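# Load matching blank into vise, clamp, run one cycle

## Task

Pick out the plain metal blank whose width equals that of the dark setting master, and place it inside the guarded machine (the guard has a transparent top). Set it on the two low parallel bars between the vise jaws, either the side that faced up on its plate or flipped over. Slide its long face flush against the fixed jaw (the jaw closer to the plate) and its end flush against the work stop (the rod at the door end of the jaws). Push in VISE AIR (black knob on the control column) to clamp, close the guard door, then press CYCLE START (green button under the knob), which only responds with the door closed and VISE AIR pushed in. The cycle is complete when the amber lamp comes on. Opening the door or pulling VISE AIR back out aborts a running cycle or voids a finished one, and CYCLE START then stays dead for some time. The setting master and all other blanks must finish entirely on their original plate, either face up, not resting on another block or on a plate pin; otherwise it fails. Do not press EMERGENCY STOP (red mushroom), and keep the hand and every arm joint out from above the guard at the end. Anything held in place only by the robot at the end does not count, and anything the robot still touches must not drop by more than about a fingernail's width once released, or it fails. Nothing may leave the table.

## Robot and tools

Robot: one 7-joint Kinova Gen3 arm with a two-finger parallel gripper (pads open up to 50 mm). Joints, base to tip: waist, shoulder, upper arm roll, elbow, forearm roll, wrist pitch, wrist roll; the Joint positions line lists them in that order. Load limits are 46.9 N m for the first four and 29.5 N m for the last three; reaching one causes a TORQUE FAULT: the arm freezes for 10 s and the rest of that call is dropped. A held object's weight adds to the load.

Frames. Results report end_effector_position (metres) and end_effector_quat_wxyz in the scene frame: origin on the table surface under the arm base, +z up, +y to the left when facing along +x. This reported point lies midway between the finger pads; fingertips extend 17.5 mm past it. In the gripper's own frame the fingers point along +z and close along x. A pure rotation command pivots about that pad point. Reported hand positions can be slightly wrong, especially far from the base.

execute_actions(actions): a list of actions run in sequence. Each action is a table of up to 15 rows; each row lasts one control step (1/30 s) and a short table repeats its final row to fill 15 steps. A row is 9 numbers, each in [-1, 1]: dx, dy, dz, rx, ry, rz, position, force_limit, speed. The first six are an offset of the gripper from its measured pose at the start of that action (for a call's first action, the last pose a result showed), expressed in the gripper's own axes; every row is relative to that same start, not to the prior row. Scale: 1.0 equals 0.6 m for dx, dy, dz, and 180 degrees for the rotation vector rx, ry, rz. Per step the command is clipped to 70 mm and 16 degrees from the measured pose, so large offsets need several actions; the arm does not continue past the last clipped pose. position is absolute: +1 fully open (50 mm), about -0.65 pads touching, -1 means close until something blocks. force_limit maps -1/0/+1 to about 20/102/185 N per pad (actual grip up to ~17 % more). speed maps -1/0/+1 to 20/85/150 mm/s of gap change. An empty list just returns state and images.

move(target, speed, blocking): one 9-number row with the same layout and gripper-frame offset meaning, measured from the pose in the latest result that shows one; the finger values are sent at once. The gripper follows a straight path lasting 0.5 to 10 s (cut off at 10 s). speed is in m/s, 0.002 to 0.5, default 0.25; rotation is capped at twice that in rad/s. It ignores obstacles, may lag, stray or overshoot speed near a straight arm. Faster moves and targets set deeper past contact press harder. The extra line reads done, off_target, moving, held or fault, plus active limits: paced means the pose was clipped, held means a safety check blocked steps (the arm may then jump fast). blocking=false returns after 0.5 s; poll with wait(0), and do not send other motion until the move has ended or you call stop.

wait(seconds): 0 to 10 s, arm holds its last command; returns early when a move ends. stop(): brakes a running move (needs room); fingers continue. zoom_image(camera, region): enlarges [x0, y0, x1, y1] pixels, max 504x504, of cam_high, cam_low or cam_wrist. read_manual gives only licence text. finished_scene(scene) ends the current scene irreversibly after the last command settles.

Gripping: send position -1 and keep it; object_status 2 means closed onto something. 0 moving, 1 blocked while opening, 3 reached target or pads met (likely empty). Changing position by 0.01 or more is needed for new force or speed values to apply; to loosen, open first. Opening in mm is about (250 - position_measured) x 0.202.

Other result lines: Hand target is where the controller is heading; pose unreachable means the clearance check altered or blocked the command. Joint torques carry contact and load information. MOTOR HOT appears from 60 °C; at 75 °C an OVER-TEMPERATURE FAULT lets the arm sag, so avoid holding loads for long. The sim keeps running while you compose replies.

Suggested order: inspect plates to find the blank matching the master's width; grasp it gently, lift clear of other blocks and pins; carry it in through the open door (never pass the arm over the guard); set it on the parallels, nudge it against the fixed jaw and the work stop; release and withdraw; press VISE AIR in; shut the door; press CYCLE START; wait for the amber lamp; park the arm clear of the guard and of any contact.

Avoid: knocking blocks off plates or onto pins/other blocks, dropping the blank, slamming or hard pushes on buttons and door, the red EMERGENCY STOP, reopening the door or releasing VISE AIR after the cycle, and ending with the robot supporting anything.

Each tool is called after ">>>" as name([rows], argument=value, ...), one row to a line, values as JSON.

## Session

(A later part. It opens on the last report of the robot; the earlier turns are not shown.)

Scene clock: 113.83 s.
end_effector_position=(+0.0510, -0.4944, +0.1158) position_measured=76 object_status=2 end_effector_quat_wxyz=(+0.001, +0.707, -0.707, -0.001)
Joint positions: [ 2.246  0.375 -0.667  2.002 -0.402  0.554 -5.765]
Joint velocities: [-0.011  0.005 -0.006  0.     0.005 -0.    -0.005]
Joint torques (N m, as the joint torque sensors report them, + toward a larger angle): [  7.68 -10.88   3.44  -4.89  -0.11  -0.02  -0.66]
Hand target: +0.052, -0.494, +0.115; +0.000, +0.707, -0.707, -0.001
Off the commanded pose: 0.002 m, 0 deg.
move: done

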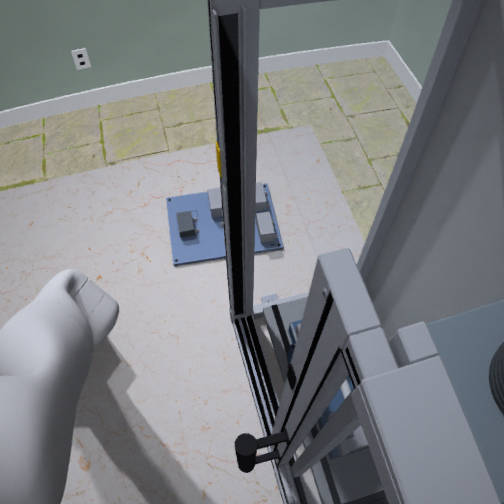

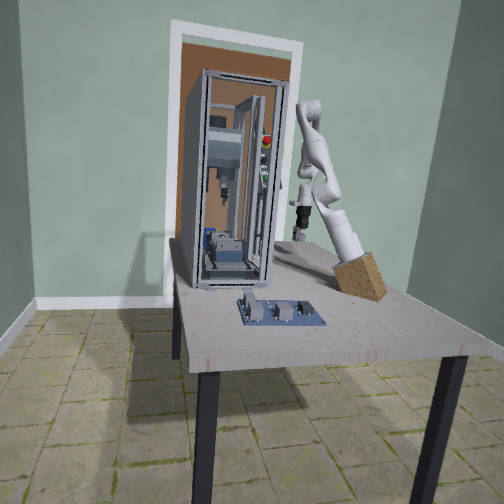

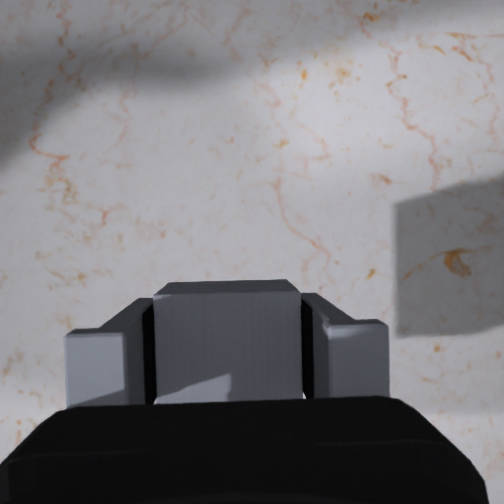

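>>> move(target=[0,0,0.145,0,0,0,-1,-0.2,0], speed=0.06)

>>> execute_actions([
  [[0,0,0,0,0,0,1,0,0.5]],
  [[0,0,-0.1,0,0,0,1,0,0.5]],
  [[0,0,-0.11,0,0,0,1,0,0.5]],
])

>>> move(target=[0,0,0,0,0,-0.99,1,0,0], speed=0.5)

>>> move(target=[0,0,0,0,0,-0.99,1,0,0], speed=0.5)

Scene clock: 116.23 s.
end_effector_position=(+0.0506, -0.4950, +0.0292) position_measured=76 object_status=2 end_effector_quat_wxyz=(+0.001, +0.707, -0.707, -0.000)
Joint positions: [ 2.068  0.567 -0.609  2.026 -0.357  0.301 -5.813]
Joint velocities: [-0.004  0.005 -0.001  0.     0.001  0.003 -0.001]
Joint torques (N m, as the joint torque sensors report them, + toward a larger angle): [  8.15 -14.21   1.95  -3.12  -0.1    0.01  -0.19]
Hand target: +0.051, -0.495, +0.029; +0.001, +0.707, -0.707, -0.000
Off the commanded pose: 0.001 m, 0 deg.
move: done

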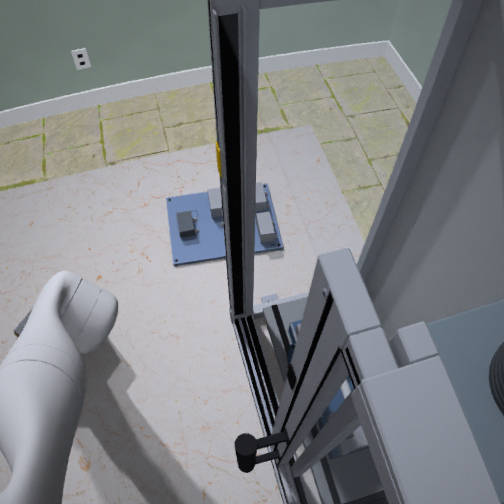

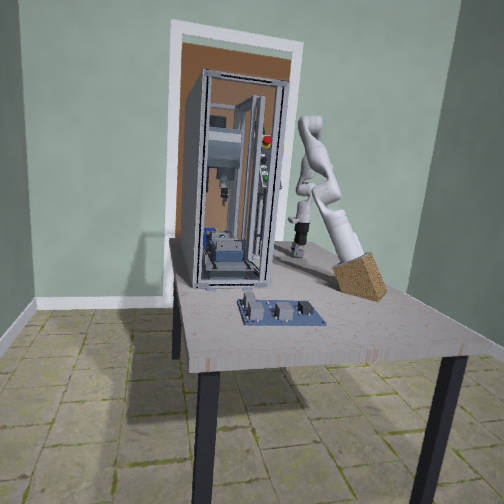

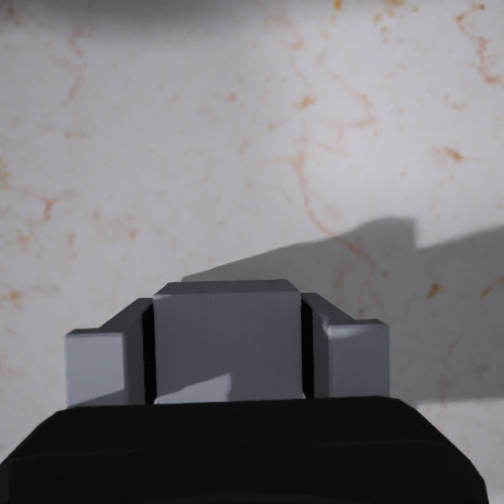

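Scene clock: 117.73 s.
end_effector_position=(+0.0532, -0.4935, +0.1527) position_measured=3 object_status=3 end_effector_quat_wxyz=(-0.002, +0.708, -0.706, -0.001)
Joint positions: [ 2.312  0.297 -0.669  1.972 -0.435  0.683 -5.727]
Joint velocities: [ 0.022 -0.023  0.014 -0.003 -0.009  0.008  0.011]
Joint torques (N m, as the joint torque sensors report them, + toward a larger angle): [ 6.66 -9.41  2.51 -5.5  -0.11 -0.14 -0.29]
Hand target: +0.052, -0.494, +0.154; -0.001, +0.707, -0.707, -0.001
Off the commanded pose: 0.002 m, 0 deg.

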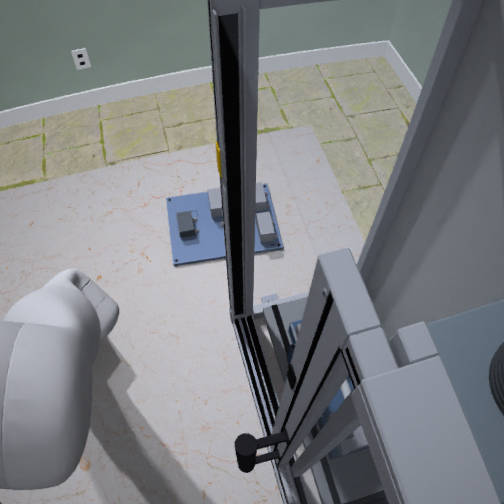

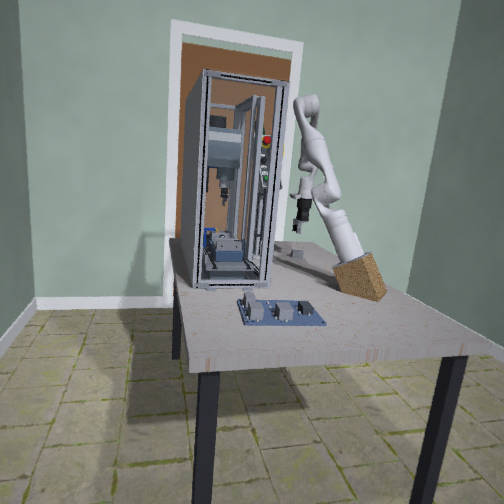

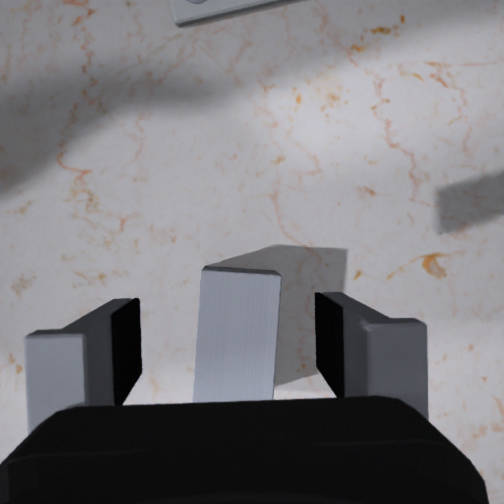

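Scene clock: 121.30 s.
end_effector_position=(+0.0526, -0.4938, +0.1528) position_measured=3 object_status=3 end_effector_quat_wxyz=(-0.002, +0.717, +0.697, +0.001)
Joint positions: [ 2.7    0.561 -1.508  1.978  0.388  0.685 -3.526]
Joint velocities: [ 0.005  0.006  0.002  0.    -0.002  0.001  0.003]
Joint torques (N m, as the joint torque sensors report them, + toward a larger angle): [ 6.18 -4.72 -1.33 -5.3  -0.15 -0.21 -0.2 ]
Hand target: +0.052, -0.494, +0.153; -0.002, +0.717, +0.697, +0.001
Off the commanded pose: 0.001 m, 0 deg.
move: done

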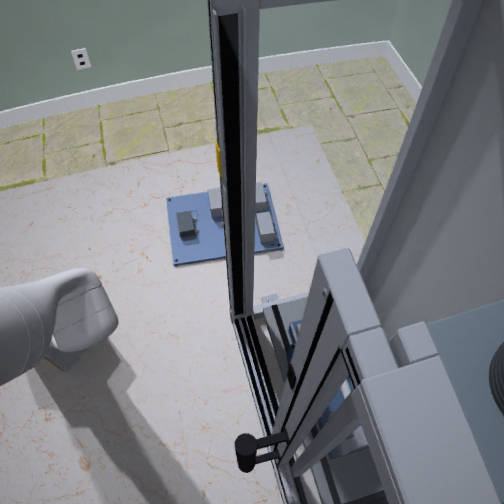

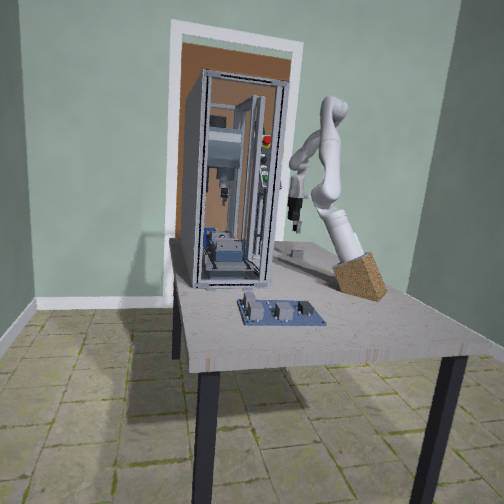

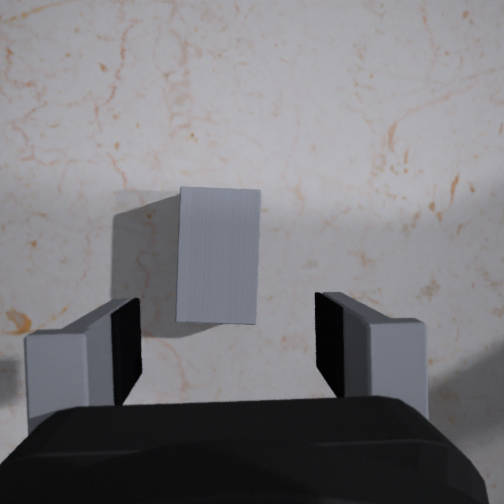

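Scene clock: 124.90 s.
end_effector_position=(+0.0518, -0.4945, +0.1533) position_measured=3 object_status=3 end_effector_quat_wxyz=(+0.001, +0.686, -0.728, -0.001)
Joint positions: [ 2.665  1.204 -2.029  1.969  1.119  1.281 -0.963]
Joint velocities: [-0.003  0.003  0.002 -0.001 -0.002 -0.002  0.003]
Joint torques (N m, as the joint torque sensors report them, + toward a larger angle): [ 8.24 -9.72 -7.29 -4.68 -0.28 -0.04 -0.04]
Hand target: +0.052, -0.494, +0.153; +0.001, +0.686, -0.728, -0.001
Off the commanded pose: 0.001 m, 0 deg.
move: done

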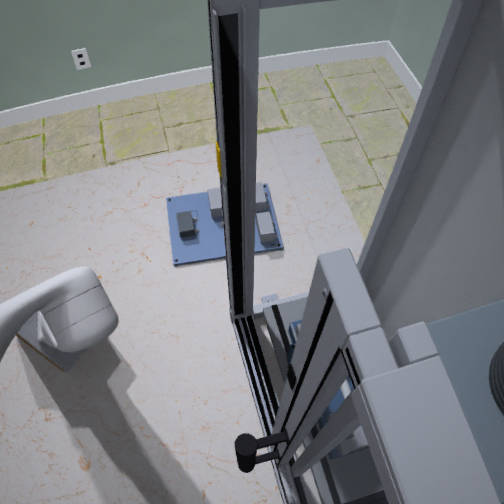

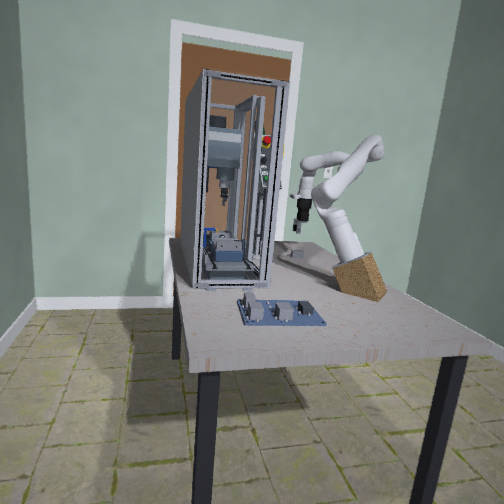

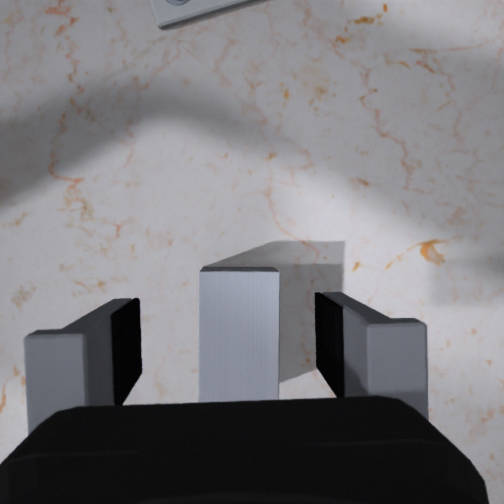

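>>> move(target=[-0.4,0,-0.2,0.3,0,0,1,0,0], speed=0.2)

Scene clock: 128.13 s.
end_effector_position=(+0.0675, -0.2545, +0.2726) position_measured=3 object_status=3 end_effector_quat_wxyz=(-0.310, +0.612, -0.649, +0.329)
Joint positions: [ 3.299  2.102 -2.226  2.17   0.514  1.535 -0.468]
Joint velocities: [ 0.01   0.012  0.002 -0.001 -0.001 -0.001  0.001]
Joint torques (N m, as the joint torque sensors report them, + toward a larger angle): [  5.9  -11.88  -6.09  -3.07  -2.76  -1.39   0.21]
Hand target: +0.067, -0.255, +0.273; -0.309, +0.611, -0.650, +0.329
Off the commanded pose: 0.001 m, 0 deg.
move: done

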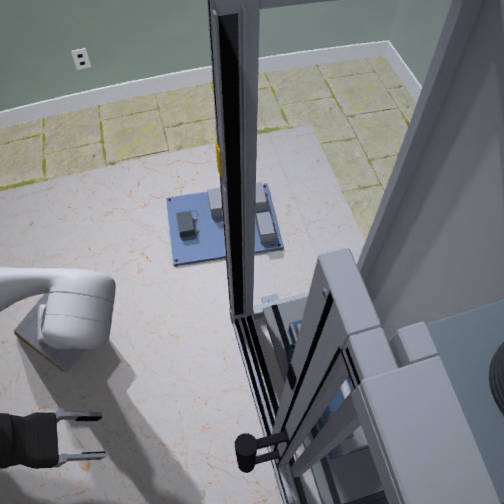

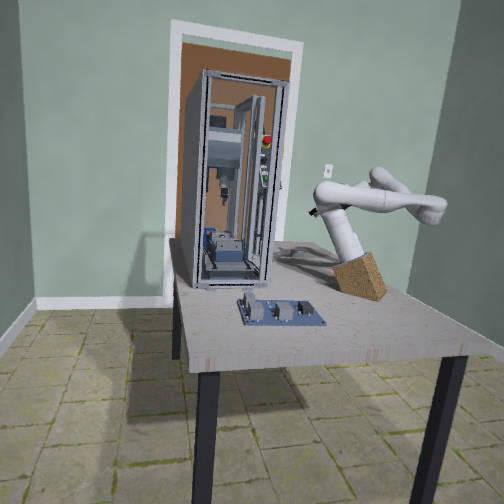

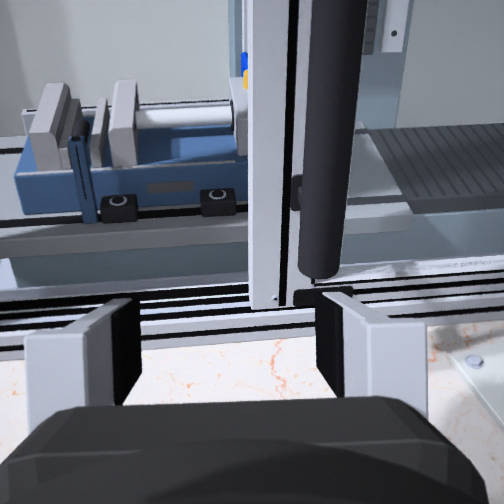

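>>> move(target=[-0.19,0,0.22,0,0,0,1,0,0], speed=0.12)

Scene clock: 131.03 s.
end_effector_position=(+0.1423, -0.1830, +0.2211) position_measured=3 object_status=3 end_effector_quat_wxyz=(-0.309, +0.612, -0.650, +0.328)
Joint positions: [ 3.462  2.247 -2.109  2.493  0.572  1.431 -0.548]
Joint velocities: [ 0.     0.    -0.    -0.    -0.    -0.     0.001]
Joint torques (N m, as the joint torque sensors report them, + toward a larger angle): [ 3.72 -9.84 -3.88 -2.71 -2.56 -1.78 -0.25]
Hand target: +0.142, -0.183, +0.221; -0.309, +0.612, -0.650, +0.328
Off the commanded pose: 0.059 m, 0 deg.
move: held; limits=held; held on 19 of 52 steps, including the last
pose unreachable: on one or more control steps of this call, first in action 0 (counted from 0), an arm could not follow its commanded pose, so it was not sent that pose on those steps. On the call's last step it was still not sent that pose. It may still have moved: this result reports where it is.
cause: the commanded pose would bring two parts of the arm too close to each other (its gripper and another part of the arm, with joints 2 (shoulder) to 7 (wrist roll) between them).

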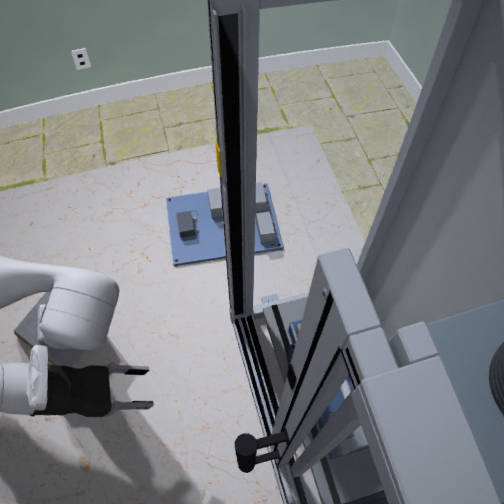

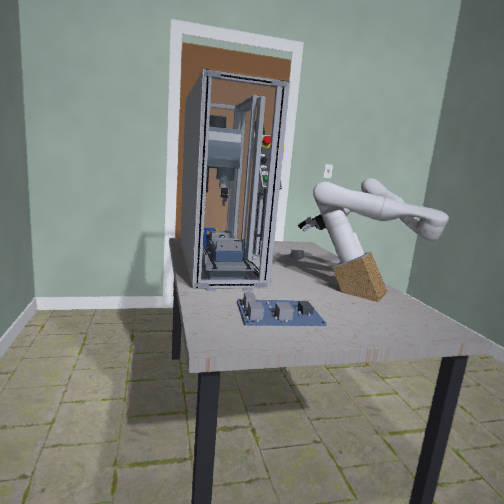

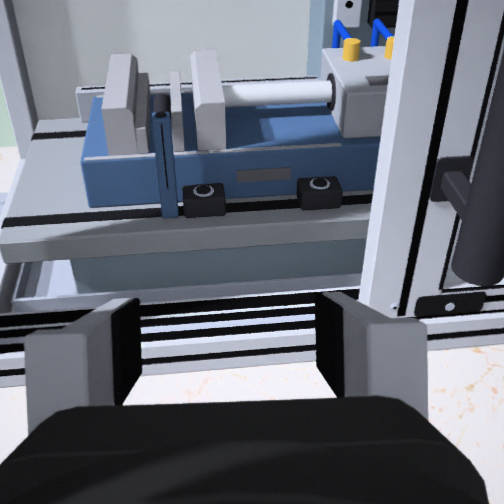

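>>> move(target=[0.45,0,-0.3,-0.13,0,0,1,0,0], speed=0.15)

>>> move(target=[0,0,0,0,0,0.99,1,0,0], speed=0.5)

Scene clock: 135.93 s.
end_effector_position=(-0.0194, -0.4435, +0.3278) position_measured=3 object_status=3 end_effector_quat_wxyz=(-0.179, +0.662, -0.703, +0.189)
Joint positions: [ 3.003  1.539 -2.293  1.632  0.656  1.628 -0.416]
Joint velocities: [-0.006 -0.007 -0.001 -0.001  0.     0.002 -0.001]
Joint torques (N m, as the joint torque sensors report them, + toward a larger angle): [ 10.05 -12.5   -8.41  -4.    -1.93  -0.9   -0.16]
Hand target: -0.019, -0.444, +0.328; -0.179, +0.662, -0.703, +0.189
Off the commanded pose: 0.001 m, 0 deg.
move: done

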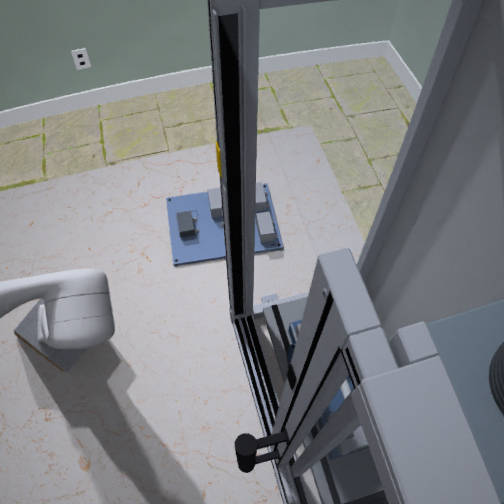

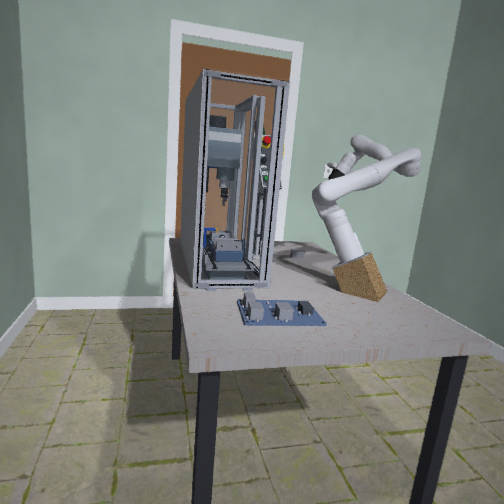

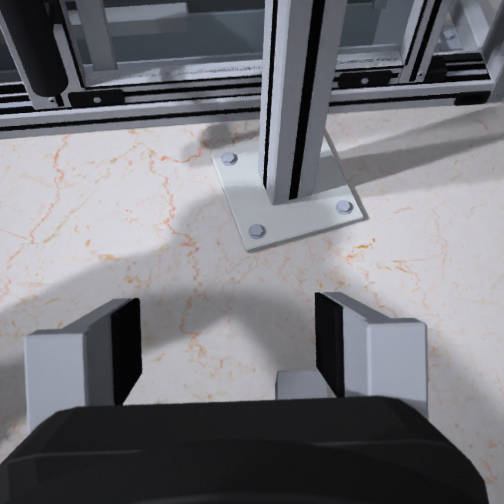

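Scene clock: 139.53 s.
end_effector_position=(-0.0185, -0.4433, +0.3277) position_measured=3 object_status=3 end_effector_quat_wxyz=(+0.193, +0.692, +0.673, +0.178)
Joint positions: [ 3.232  0.795 -1.496  1.668 -0.201  1.352 -2.676]
Joint velocities: [-0.003 -0.004 -0.003 -0.     0.002  0.    -0.003]
Joint torques (N m, as the joint torque sensors report them, + toward a larger angle): [ 7.9  -5.66 -2.75 -7.61 -1.69  0.44 -0.4 ]
Hand target: -0.018, -0.443, +0.328; +0.192, +0.692, +0.673, +0.178
Off the commanded pose: 0.001 m, 0 deg.
move: done

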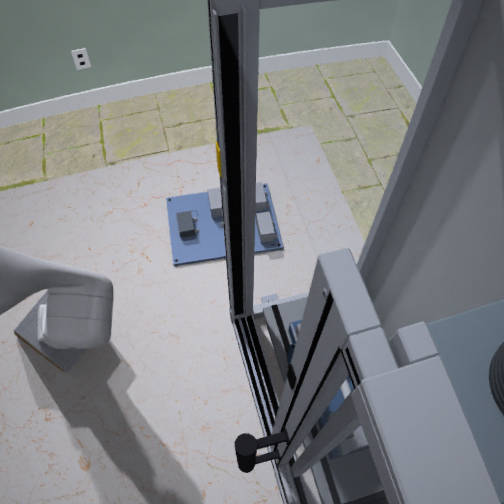

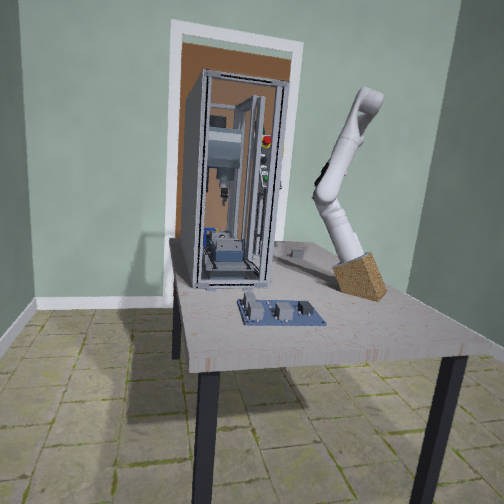

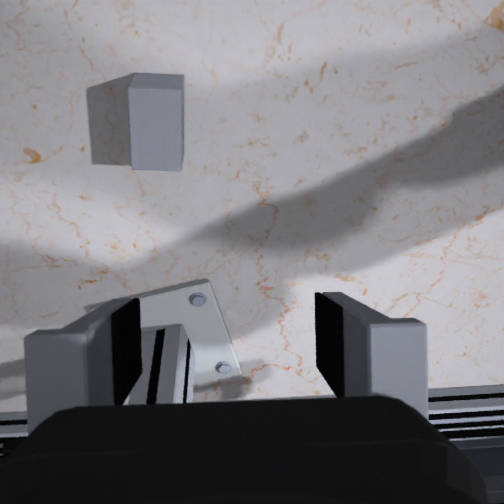

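>>> move(target=[-0.087,-0.108,0.381,0,0,0,1,0,0], speed=0.15)

Scene clock: 143.60 s.
end_effector_position=(+0.0391, -0.5011, +0.0991) position_measured=3 object_status=3 end_effector_quat_wxyz=(+0.193, +0.692, +0.673, +0.178)
Joint positions: [ 2.694  0.986 -1.254  1.866 -0.106  0.697 -2.698]
Joint velocities: [-0.005  0.002  0.    -0.     0.    -0.001 -0.   ]
Joint torques (N m, as the joint torque sensors report them, + toward a larger angle): [  9.43 -11.64  -4.16  -3.71  -1.12   0.42  -0.14]
Hand target: +0.039, -0.501, +0.099; +0.193, +0.692, +0.673, +0.178
Off the commanded pose: 0.001 m, 0 deg.
move: done

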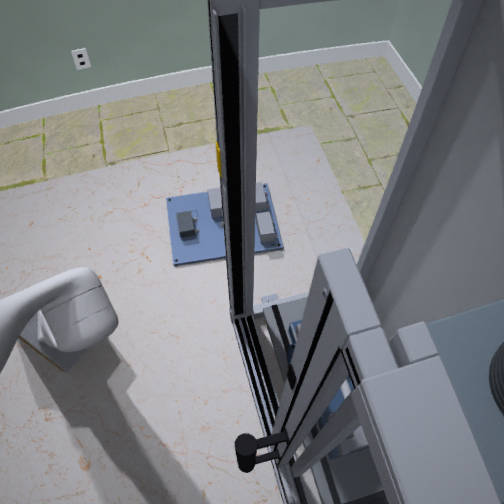

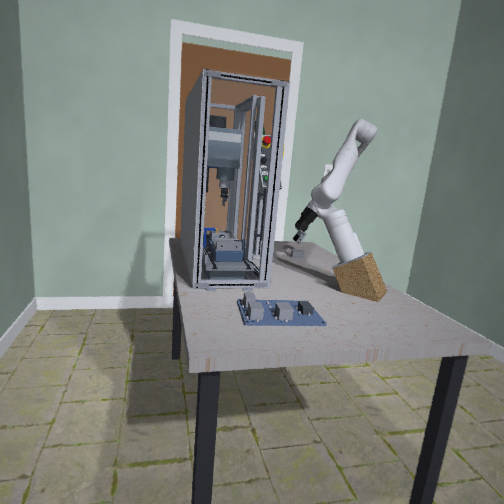

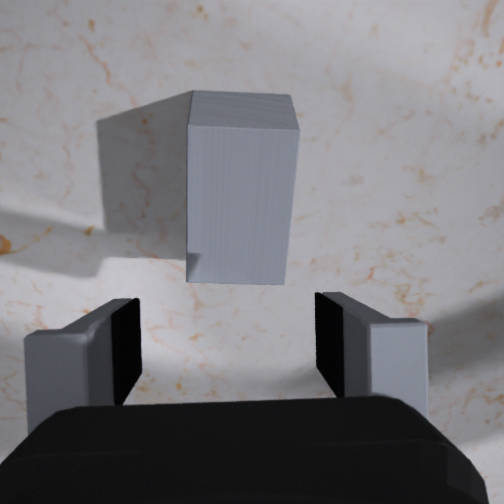

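>>> move(target=[0.007,-0.042,0.09,0,0,0,1,0,0], speed=0.04)

>>> execute_actions([
  [[0,0,0,0,0,0,-1,0.1,0]],
  [[0,0,0,0,0,0,-1,0.1,0]],
])

Scene clock: 145.93 s.
end_effector_position=(+0.0447, -0.4981, +0.0400) position_measured=3 object_status=3 end_effector_quat_wxyz=(+0.194, +0.692, +0.673, +0.178)
Joint positions: [ 2.584  1.076 -1.182  1.884 -0.068  0.559 -2.679]
Joint velocities: [-0.003  0.003 -0.     0.    -0.     0.001 -0.   ]
Joint torques (N m, as the joint torque sensors report them, + toward a larger angle): [  9.95 -12.88  -4.14  -2.43  -0.73   0.57  -0.2 ]
Hand target: +0.045, -0.498, +0.040; +0.194, +0.692, +0.673, +0.178
Off the commanded pose: 0.000 m, 0 deg.
move: done

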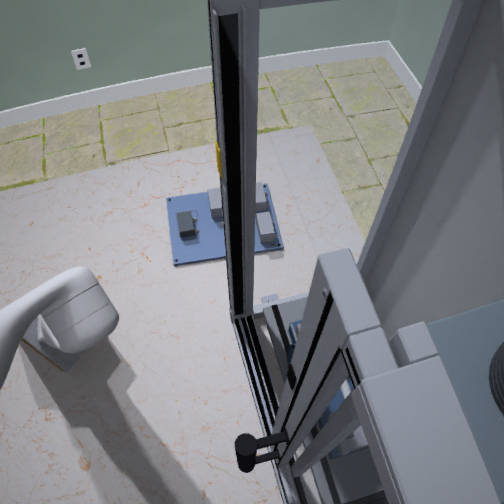

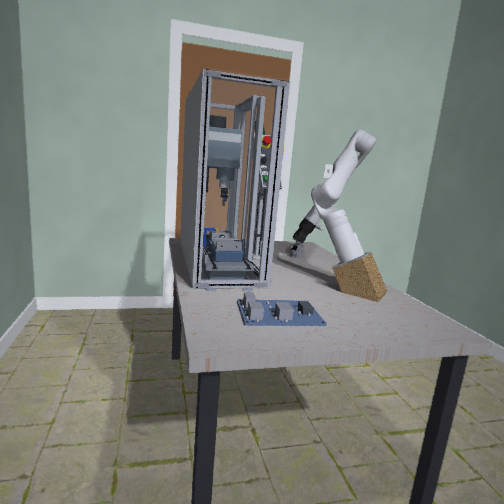

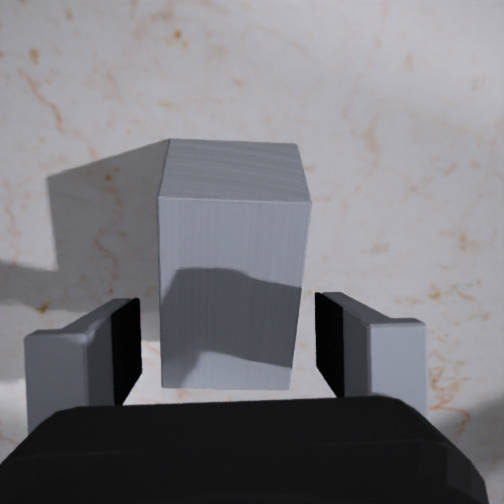

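Scene clock: 146.93 s.
end_effector_position=(+0.0447, -0.4981, +0.0400) position_measured=78 object_status=2 end_effector_quat_wxyz=(+0.193, +0.692, +0.673, +0.178)
Joint positions: [ 2.584  1.076 -1.182  1.884 -0.068  0.56  -2.679]
Joint velocities: [-0. -0.  0. -0.  0. -0. -0.]
Joint torques (N m, as the joint torque sensors report them, + toward a larger angle): [  9.46 -12.29  -4.12  -2.33  -0.95   0.45  -0.36]
Hand target: +0.045, -0.498, +0.040; +0.194, +0.692, +0.673, +0.178
Off the commanded pose: 0.000 m, 0 deg.

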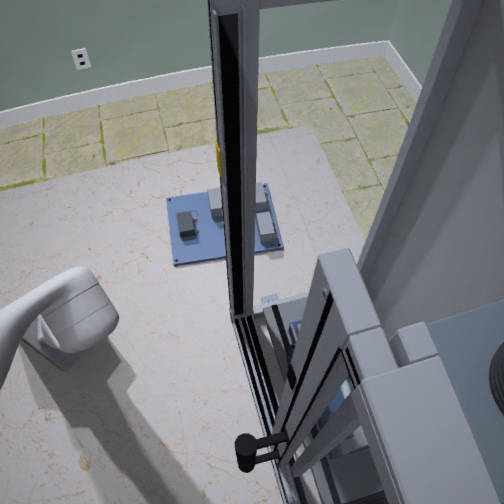

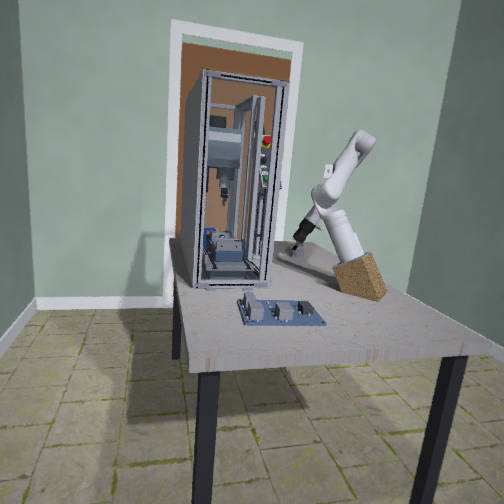

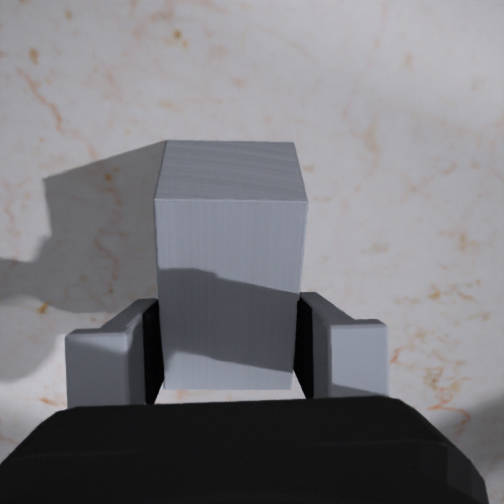

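>>> move(target=[0,0.13,-0.21,0,0,0,-1,0.1,0], speed=0.1)

>>> move(target=[0.5,0.2,-0.16,0,0,0,-1,0.1,0], speed=0.12)

Scene clock: 150.10 s.
end_effector_position=(+0.0485, -0.4957, +0.1876) position_measured=78 object_status=2 end_effector_quat_wxyz=(+0.193, +0.692, +0.673, +0.178)
Joint positions: [ 2.872  0.851 -1.391  1.846 -0.179  0.886 -2.736]
Joint velocities: [ 0.006 -0.002 -0.    -0.     0.    -0.001 -0.001]
Joint torques (N m, as the joint torque sensors report them, + toward a larger angle): [ 8.6  -8.01 -3.75 -6.11 -1.41  0.51 -0.1 ]
Hand target: +0.048, -0.496, +0.188; +0.193, +0.692, +0.673, +0.178
Off the commanded pose: 0.001 m, 0 deg.
move: done

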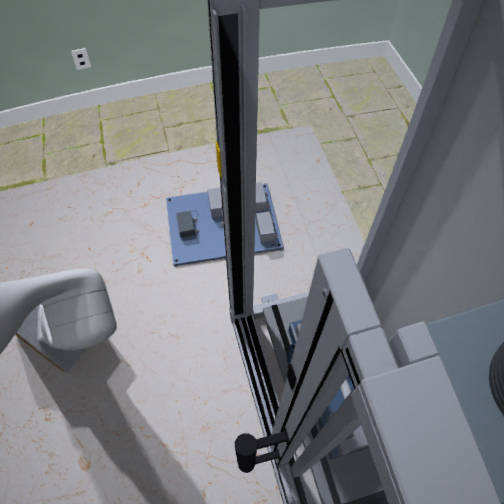

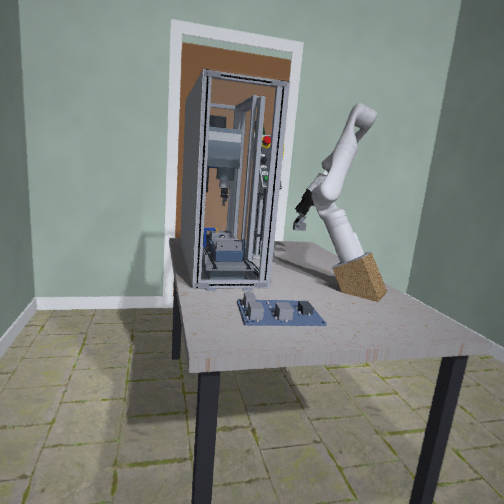

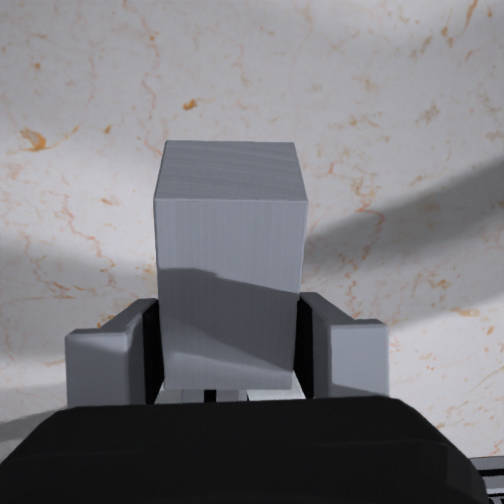

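Scene clock: 153.17 s.
end_effector_position=(+0.1104, -0.2155, +0.3159) position_measured=78 object_status=2 end_effector_quat_wxyz=(+0.192, +0.692, +0.672, +0.179)
Joint positions: [ 4.071  0.865 -2.021  2.336 -0.242  1.315 -2.591]
Joint velocities: [-0.003 -0.001  0.     0.     0.     0.001  0.   ]
Joint torques (N m, as the joint torque sensors report them, + toward a larger angle): [ 0.97 -0.89 -1.02 -8.19 -1.76  0.57 -0.14]
Hand target: +0.110, -0.216, +0.316; +0.192, +0.692, +0.672, +0.179
Off the commanded pose: 0.023 m, 0 deg.
move: held; limits=held; held on 9 of 92 steps, including the last
pose unreachable: on one or more control steps of this call, first in action 0 (counted from 0), an arm could not follow its commanded pose, so it was not sent that pose on those steps. On the call's last step it was still not sent that pose. It may still have moved: this result reports where it is.
cause: the commanded pose would bring two parts of the arm too close to each other (its gripper and another part of the arm, with joints 2 (shoulder) to 7 (wrist roll) between them).

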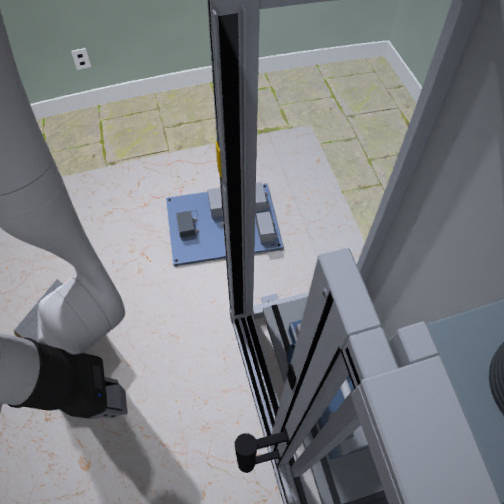

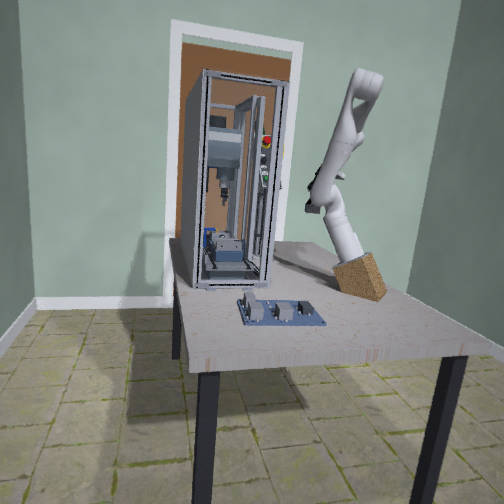

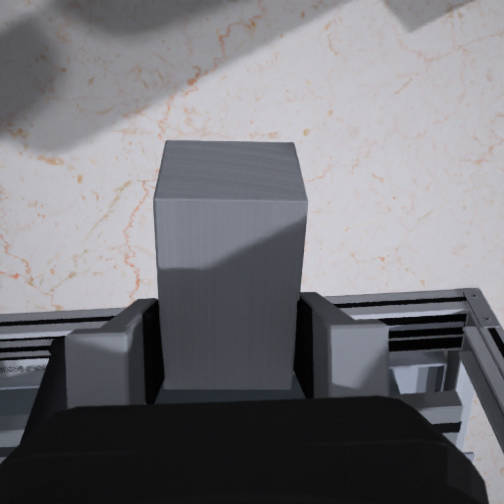

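>>> move(target=[0,0.19,0.17,0,0,0,-1,0.1,0], speed=0.08)

Scene clock: 155.77 s.
end_effector_position=(+0.2600, -0.2210, +0.2855) position_measured=78 object_status=2 end_effector_quat_wxyz=(+0.192, +0.692, +0.672, +0.179)
Joint positions: [ 4.314  0.78  -2.722  2.534 -0.728  1.109 -2.717]
Joint velocities: [ 0.002 -0.    -0.001  0.     0.001 -0.002 -0.004]
Joint torques (N m, as the joint torque sensors report them, + toward a larger angle): [-1.44  2.19  1.86 -8.41 -1.84  0.71 -0.62]
Hand target: +0.260, -0.221, +0.285; +0.192, +0.692, +0.672, +0.179
Off the commanded pose: 0.001 m, 0 deg.
move: done

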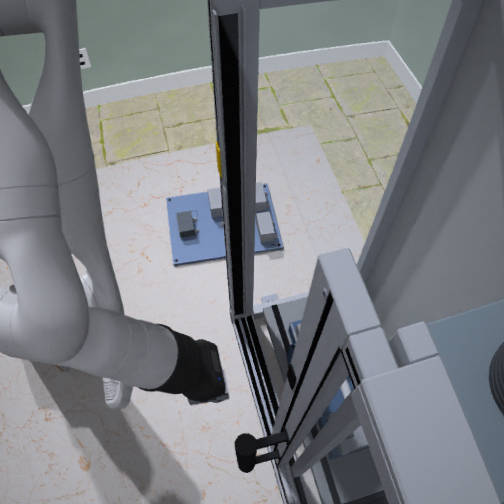

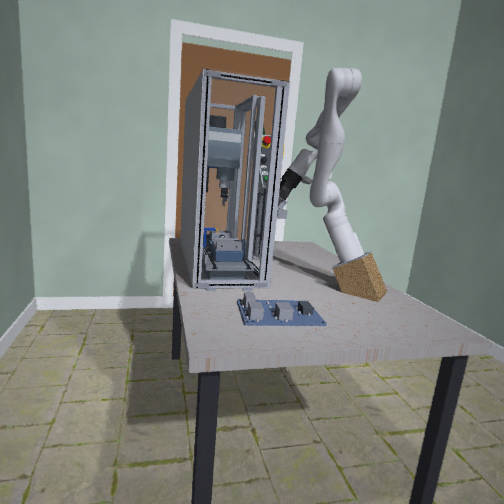

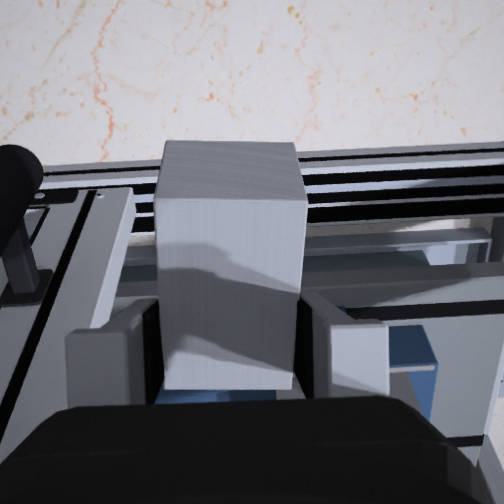

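>>> move(target=[0.117,0.172,0.167,0,0,0,-1,0.1,0], speed=0.07)

Scene clock: 158.77 s.
end_effector_position=(+0.4015, -0.1563, +0.2504) position_measured=78 object_status=2 end_effector_quat_wxyz=(+0.191, +0.692, +0.672, +0.179)
Joint positions: [ 4.567  0.957 -3.612  2.554 -1.294  0.992 -3.01 ]
Joint velocities: [ 0.002  0.002 -0.001 -0.    -0.    -0.004 -0.002]
Joint torques (N m, as the joint torque sensors report them, + toward a larger angle): [-4.41 -1.37  4.36 -7.72 -1.84  0.22 -0.12]
Hand target: +0.401, -0.156, +0.250; +0.191, +0.692, +0.672, +0.179
Off the commanded pose: 0.001 m, 0 deg.
move: done

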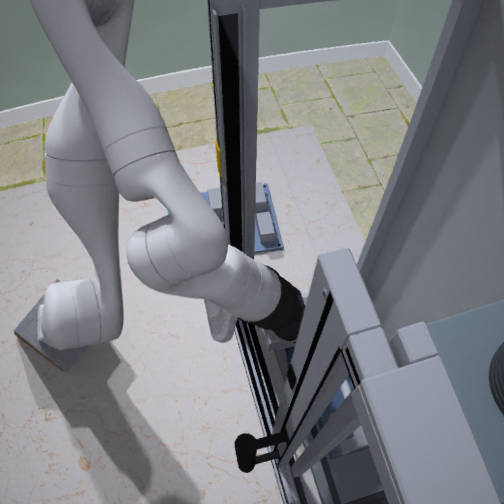

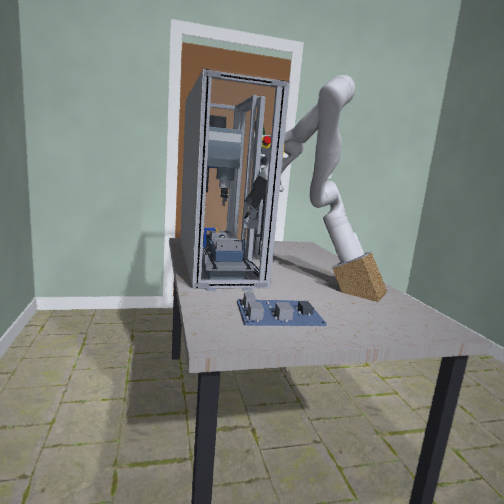

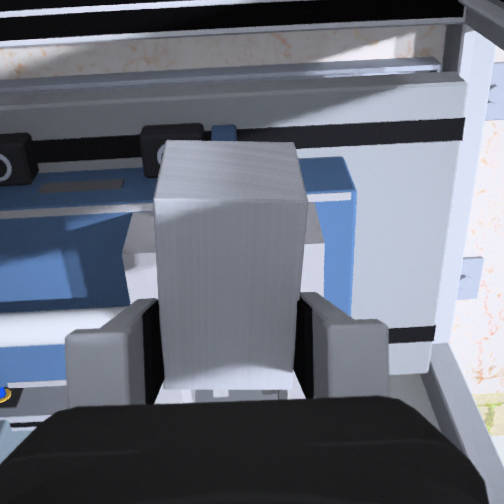

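>>> move(target=[0,0.085,0.053,0,0,0,-1,0.1,0], speed=0.05)

Scene clock: 160.87 s.
end_effector_position=(+0.4615, -0.1583, +0.2489) position_measured=78 object_status=2 end_effector_quat_wxyz=(+0.191, +0.692, +0.672, +0.179)
Joint positions: [ 4.67   0.952 -3.819  2.425 -1.396  0.975 -3.112]
Joint velocities: [ 0.002 -0.001 -0.    -0.     0.    -0.004 -0.   ]
Joint torques (N m, as the joint torque sensors report them, + toward a larger angle): [-5.8  -1.7   5.47 -7.76 -1.46 -0.35 -0.2 ]
Hand target: +0.461, -0.159, +0.249; +0.191, +0.692, +0.672, +0.179
Off the commanded pose: 0.000 m, 0 deg.
move: done

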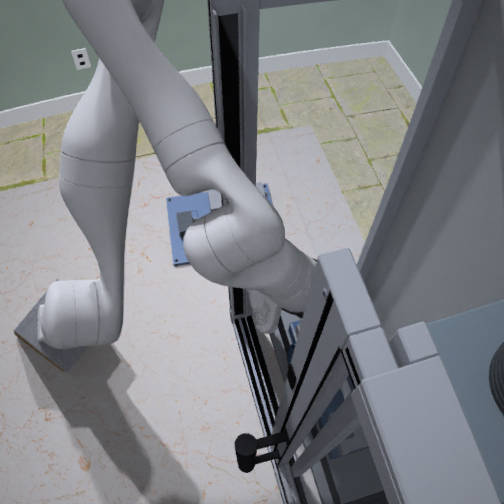

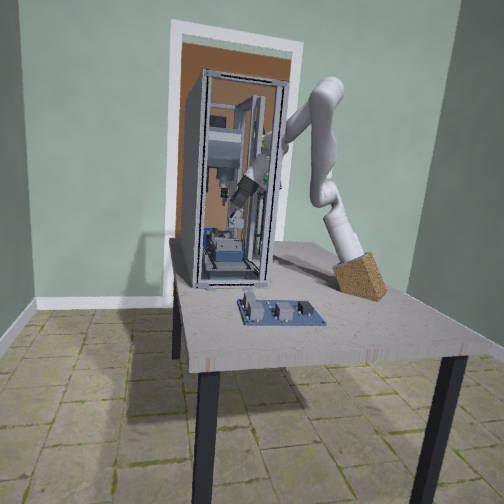

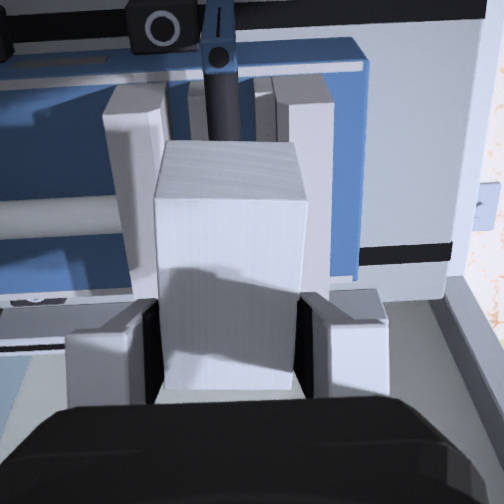

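>>> move(target=[0,-0.053,0.085,0,0,0,-1,0.1,0], speed=0.04)

Scene clock: 163.13 s.
end_effector_position=(+0.4581, -0.1528, +0.1938) position_measured=78 object_status=2 end_effector_quat_wxyz=(+0.194, +0.693, +0.669, +0.188)
Joint positions: [ 4.779  0.885 -4.052  2.557 -1.735  0.892 -2.812]
Joint velocities: [-0.012 -0.012 -0.023  0.    -0.03  -0.032  0.012]
Joint torques (N m, as the joint torque sensors report them, + toward a larger angle): [ 15.52  -6.65 -10.61 -16.14   1.76  -1.72  -0.32]
Hand target: +0.460, -0.159, +0.190; +0.192, +0.692, +0.672, +0.180
Off the commanded pose: 0.008 m, 1 deg.
move: off_target

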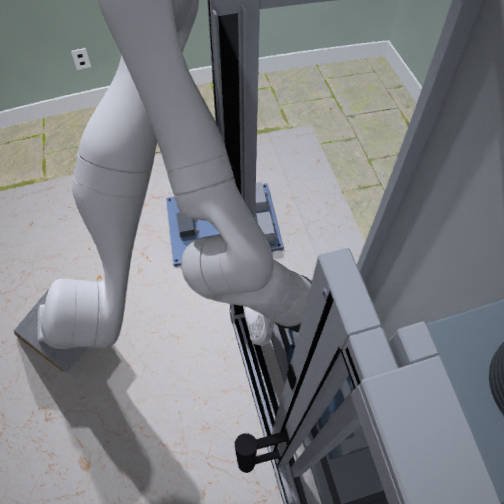

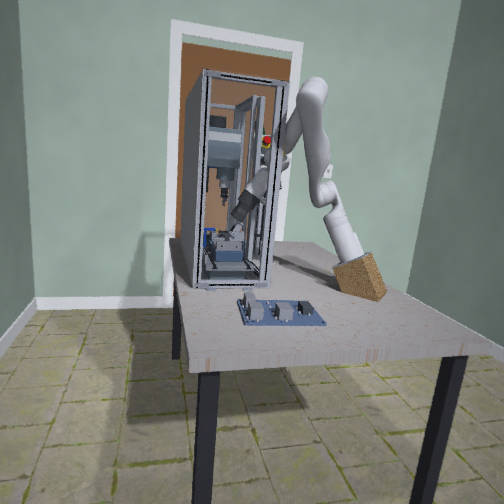

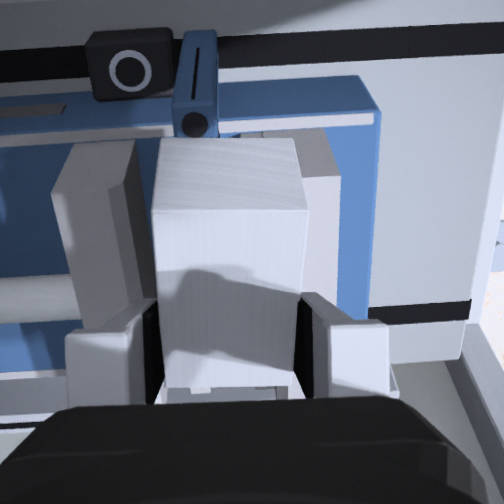

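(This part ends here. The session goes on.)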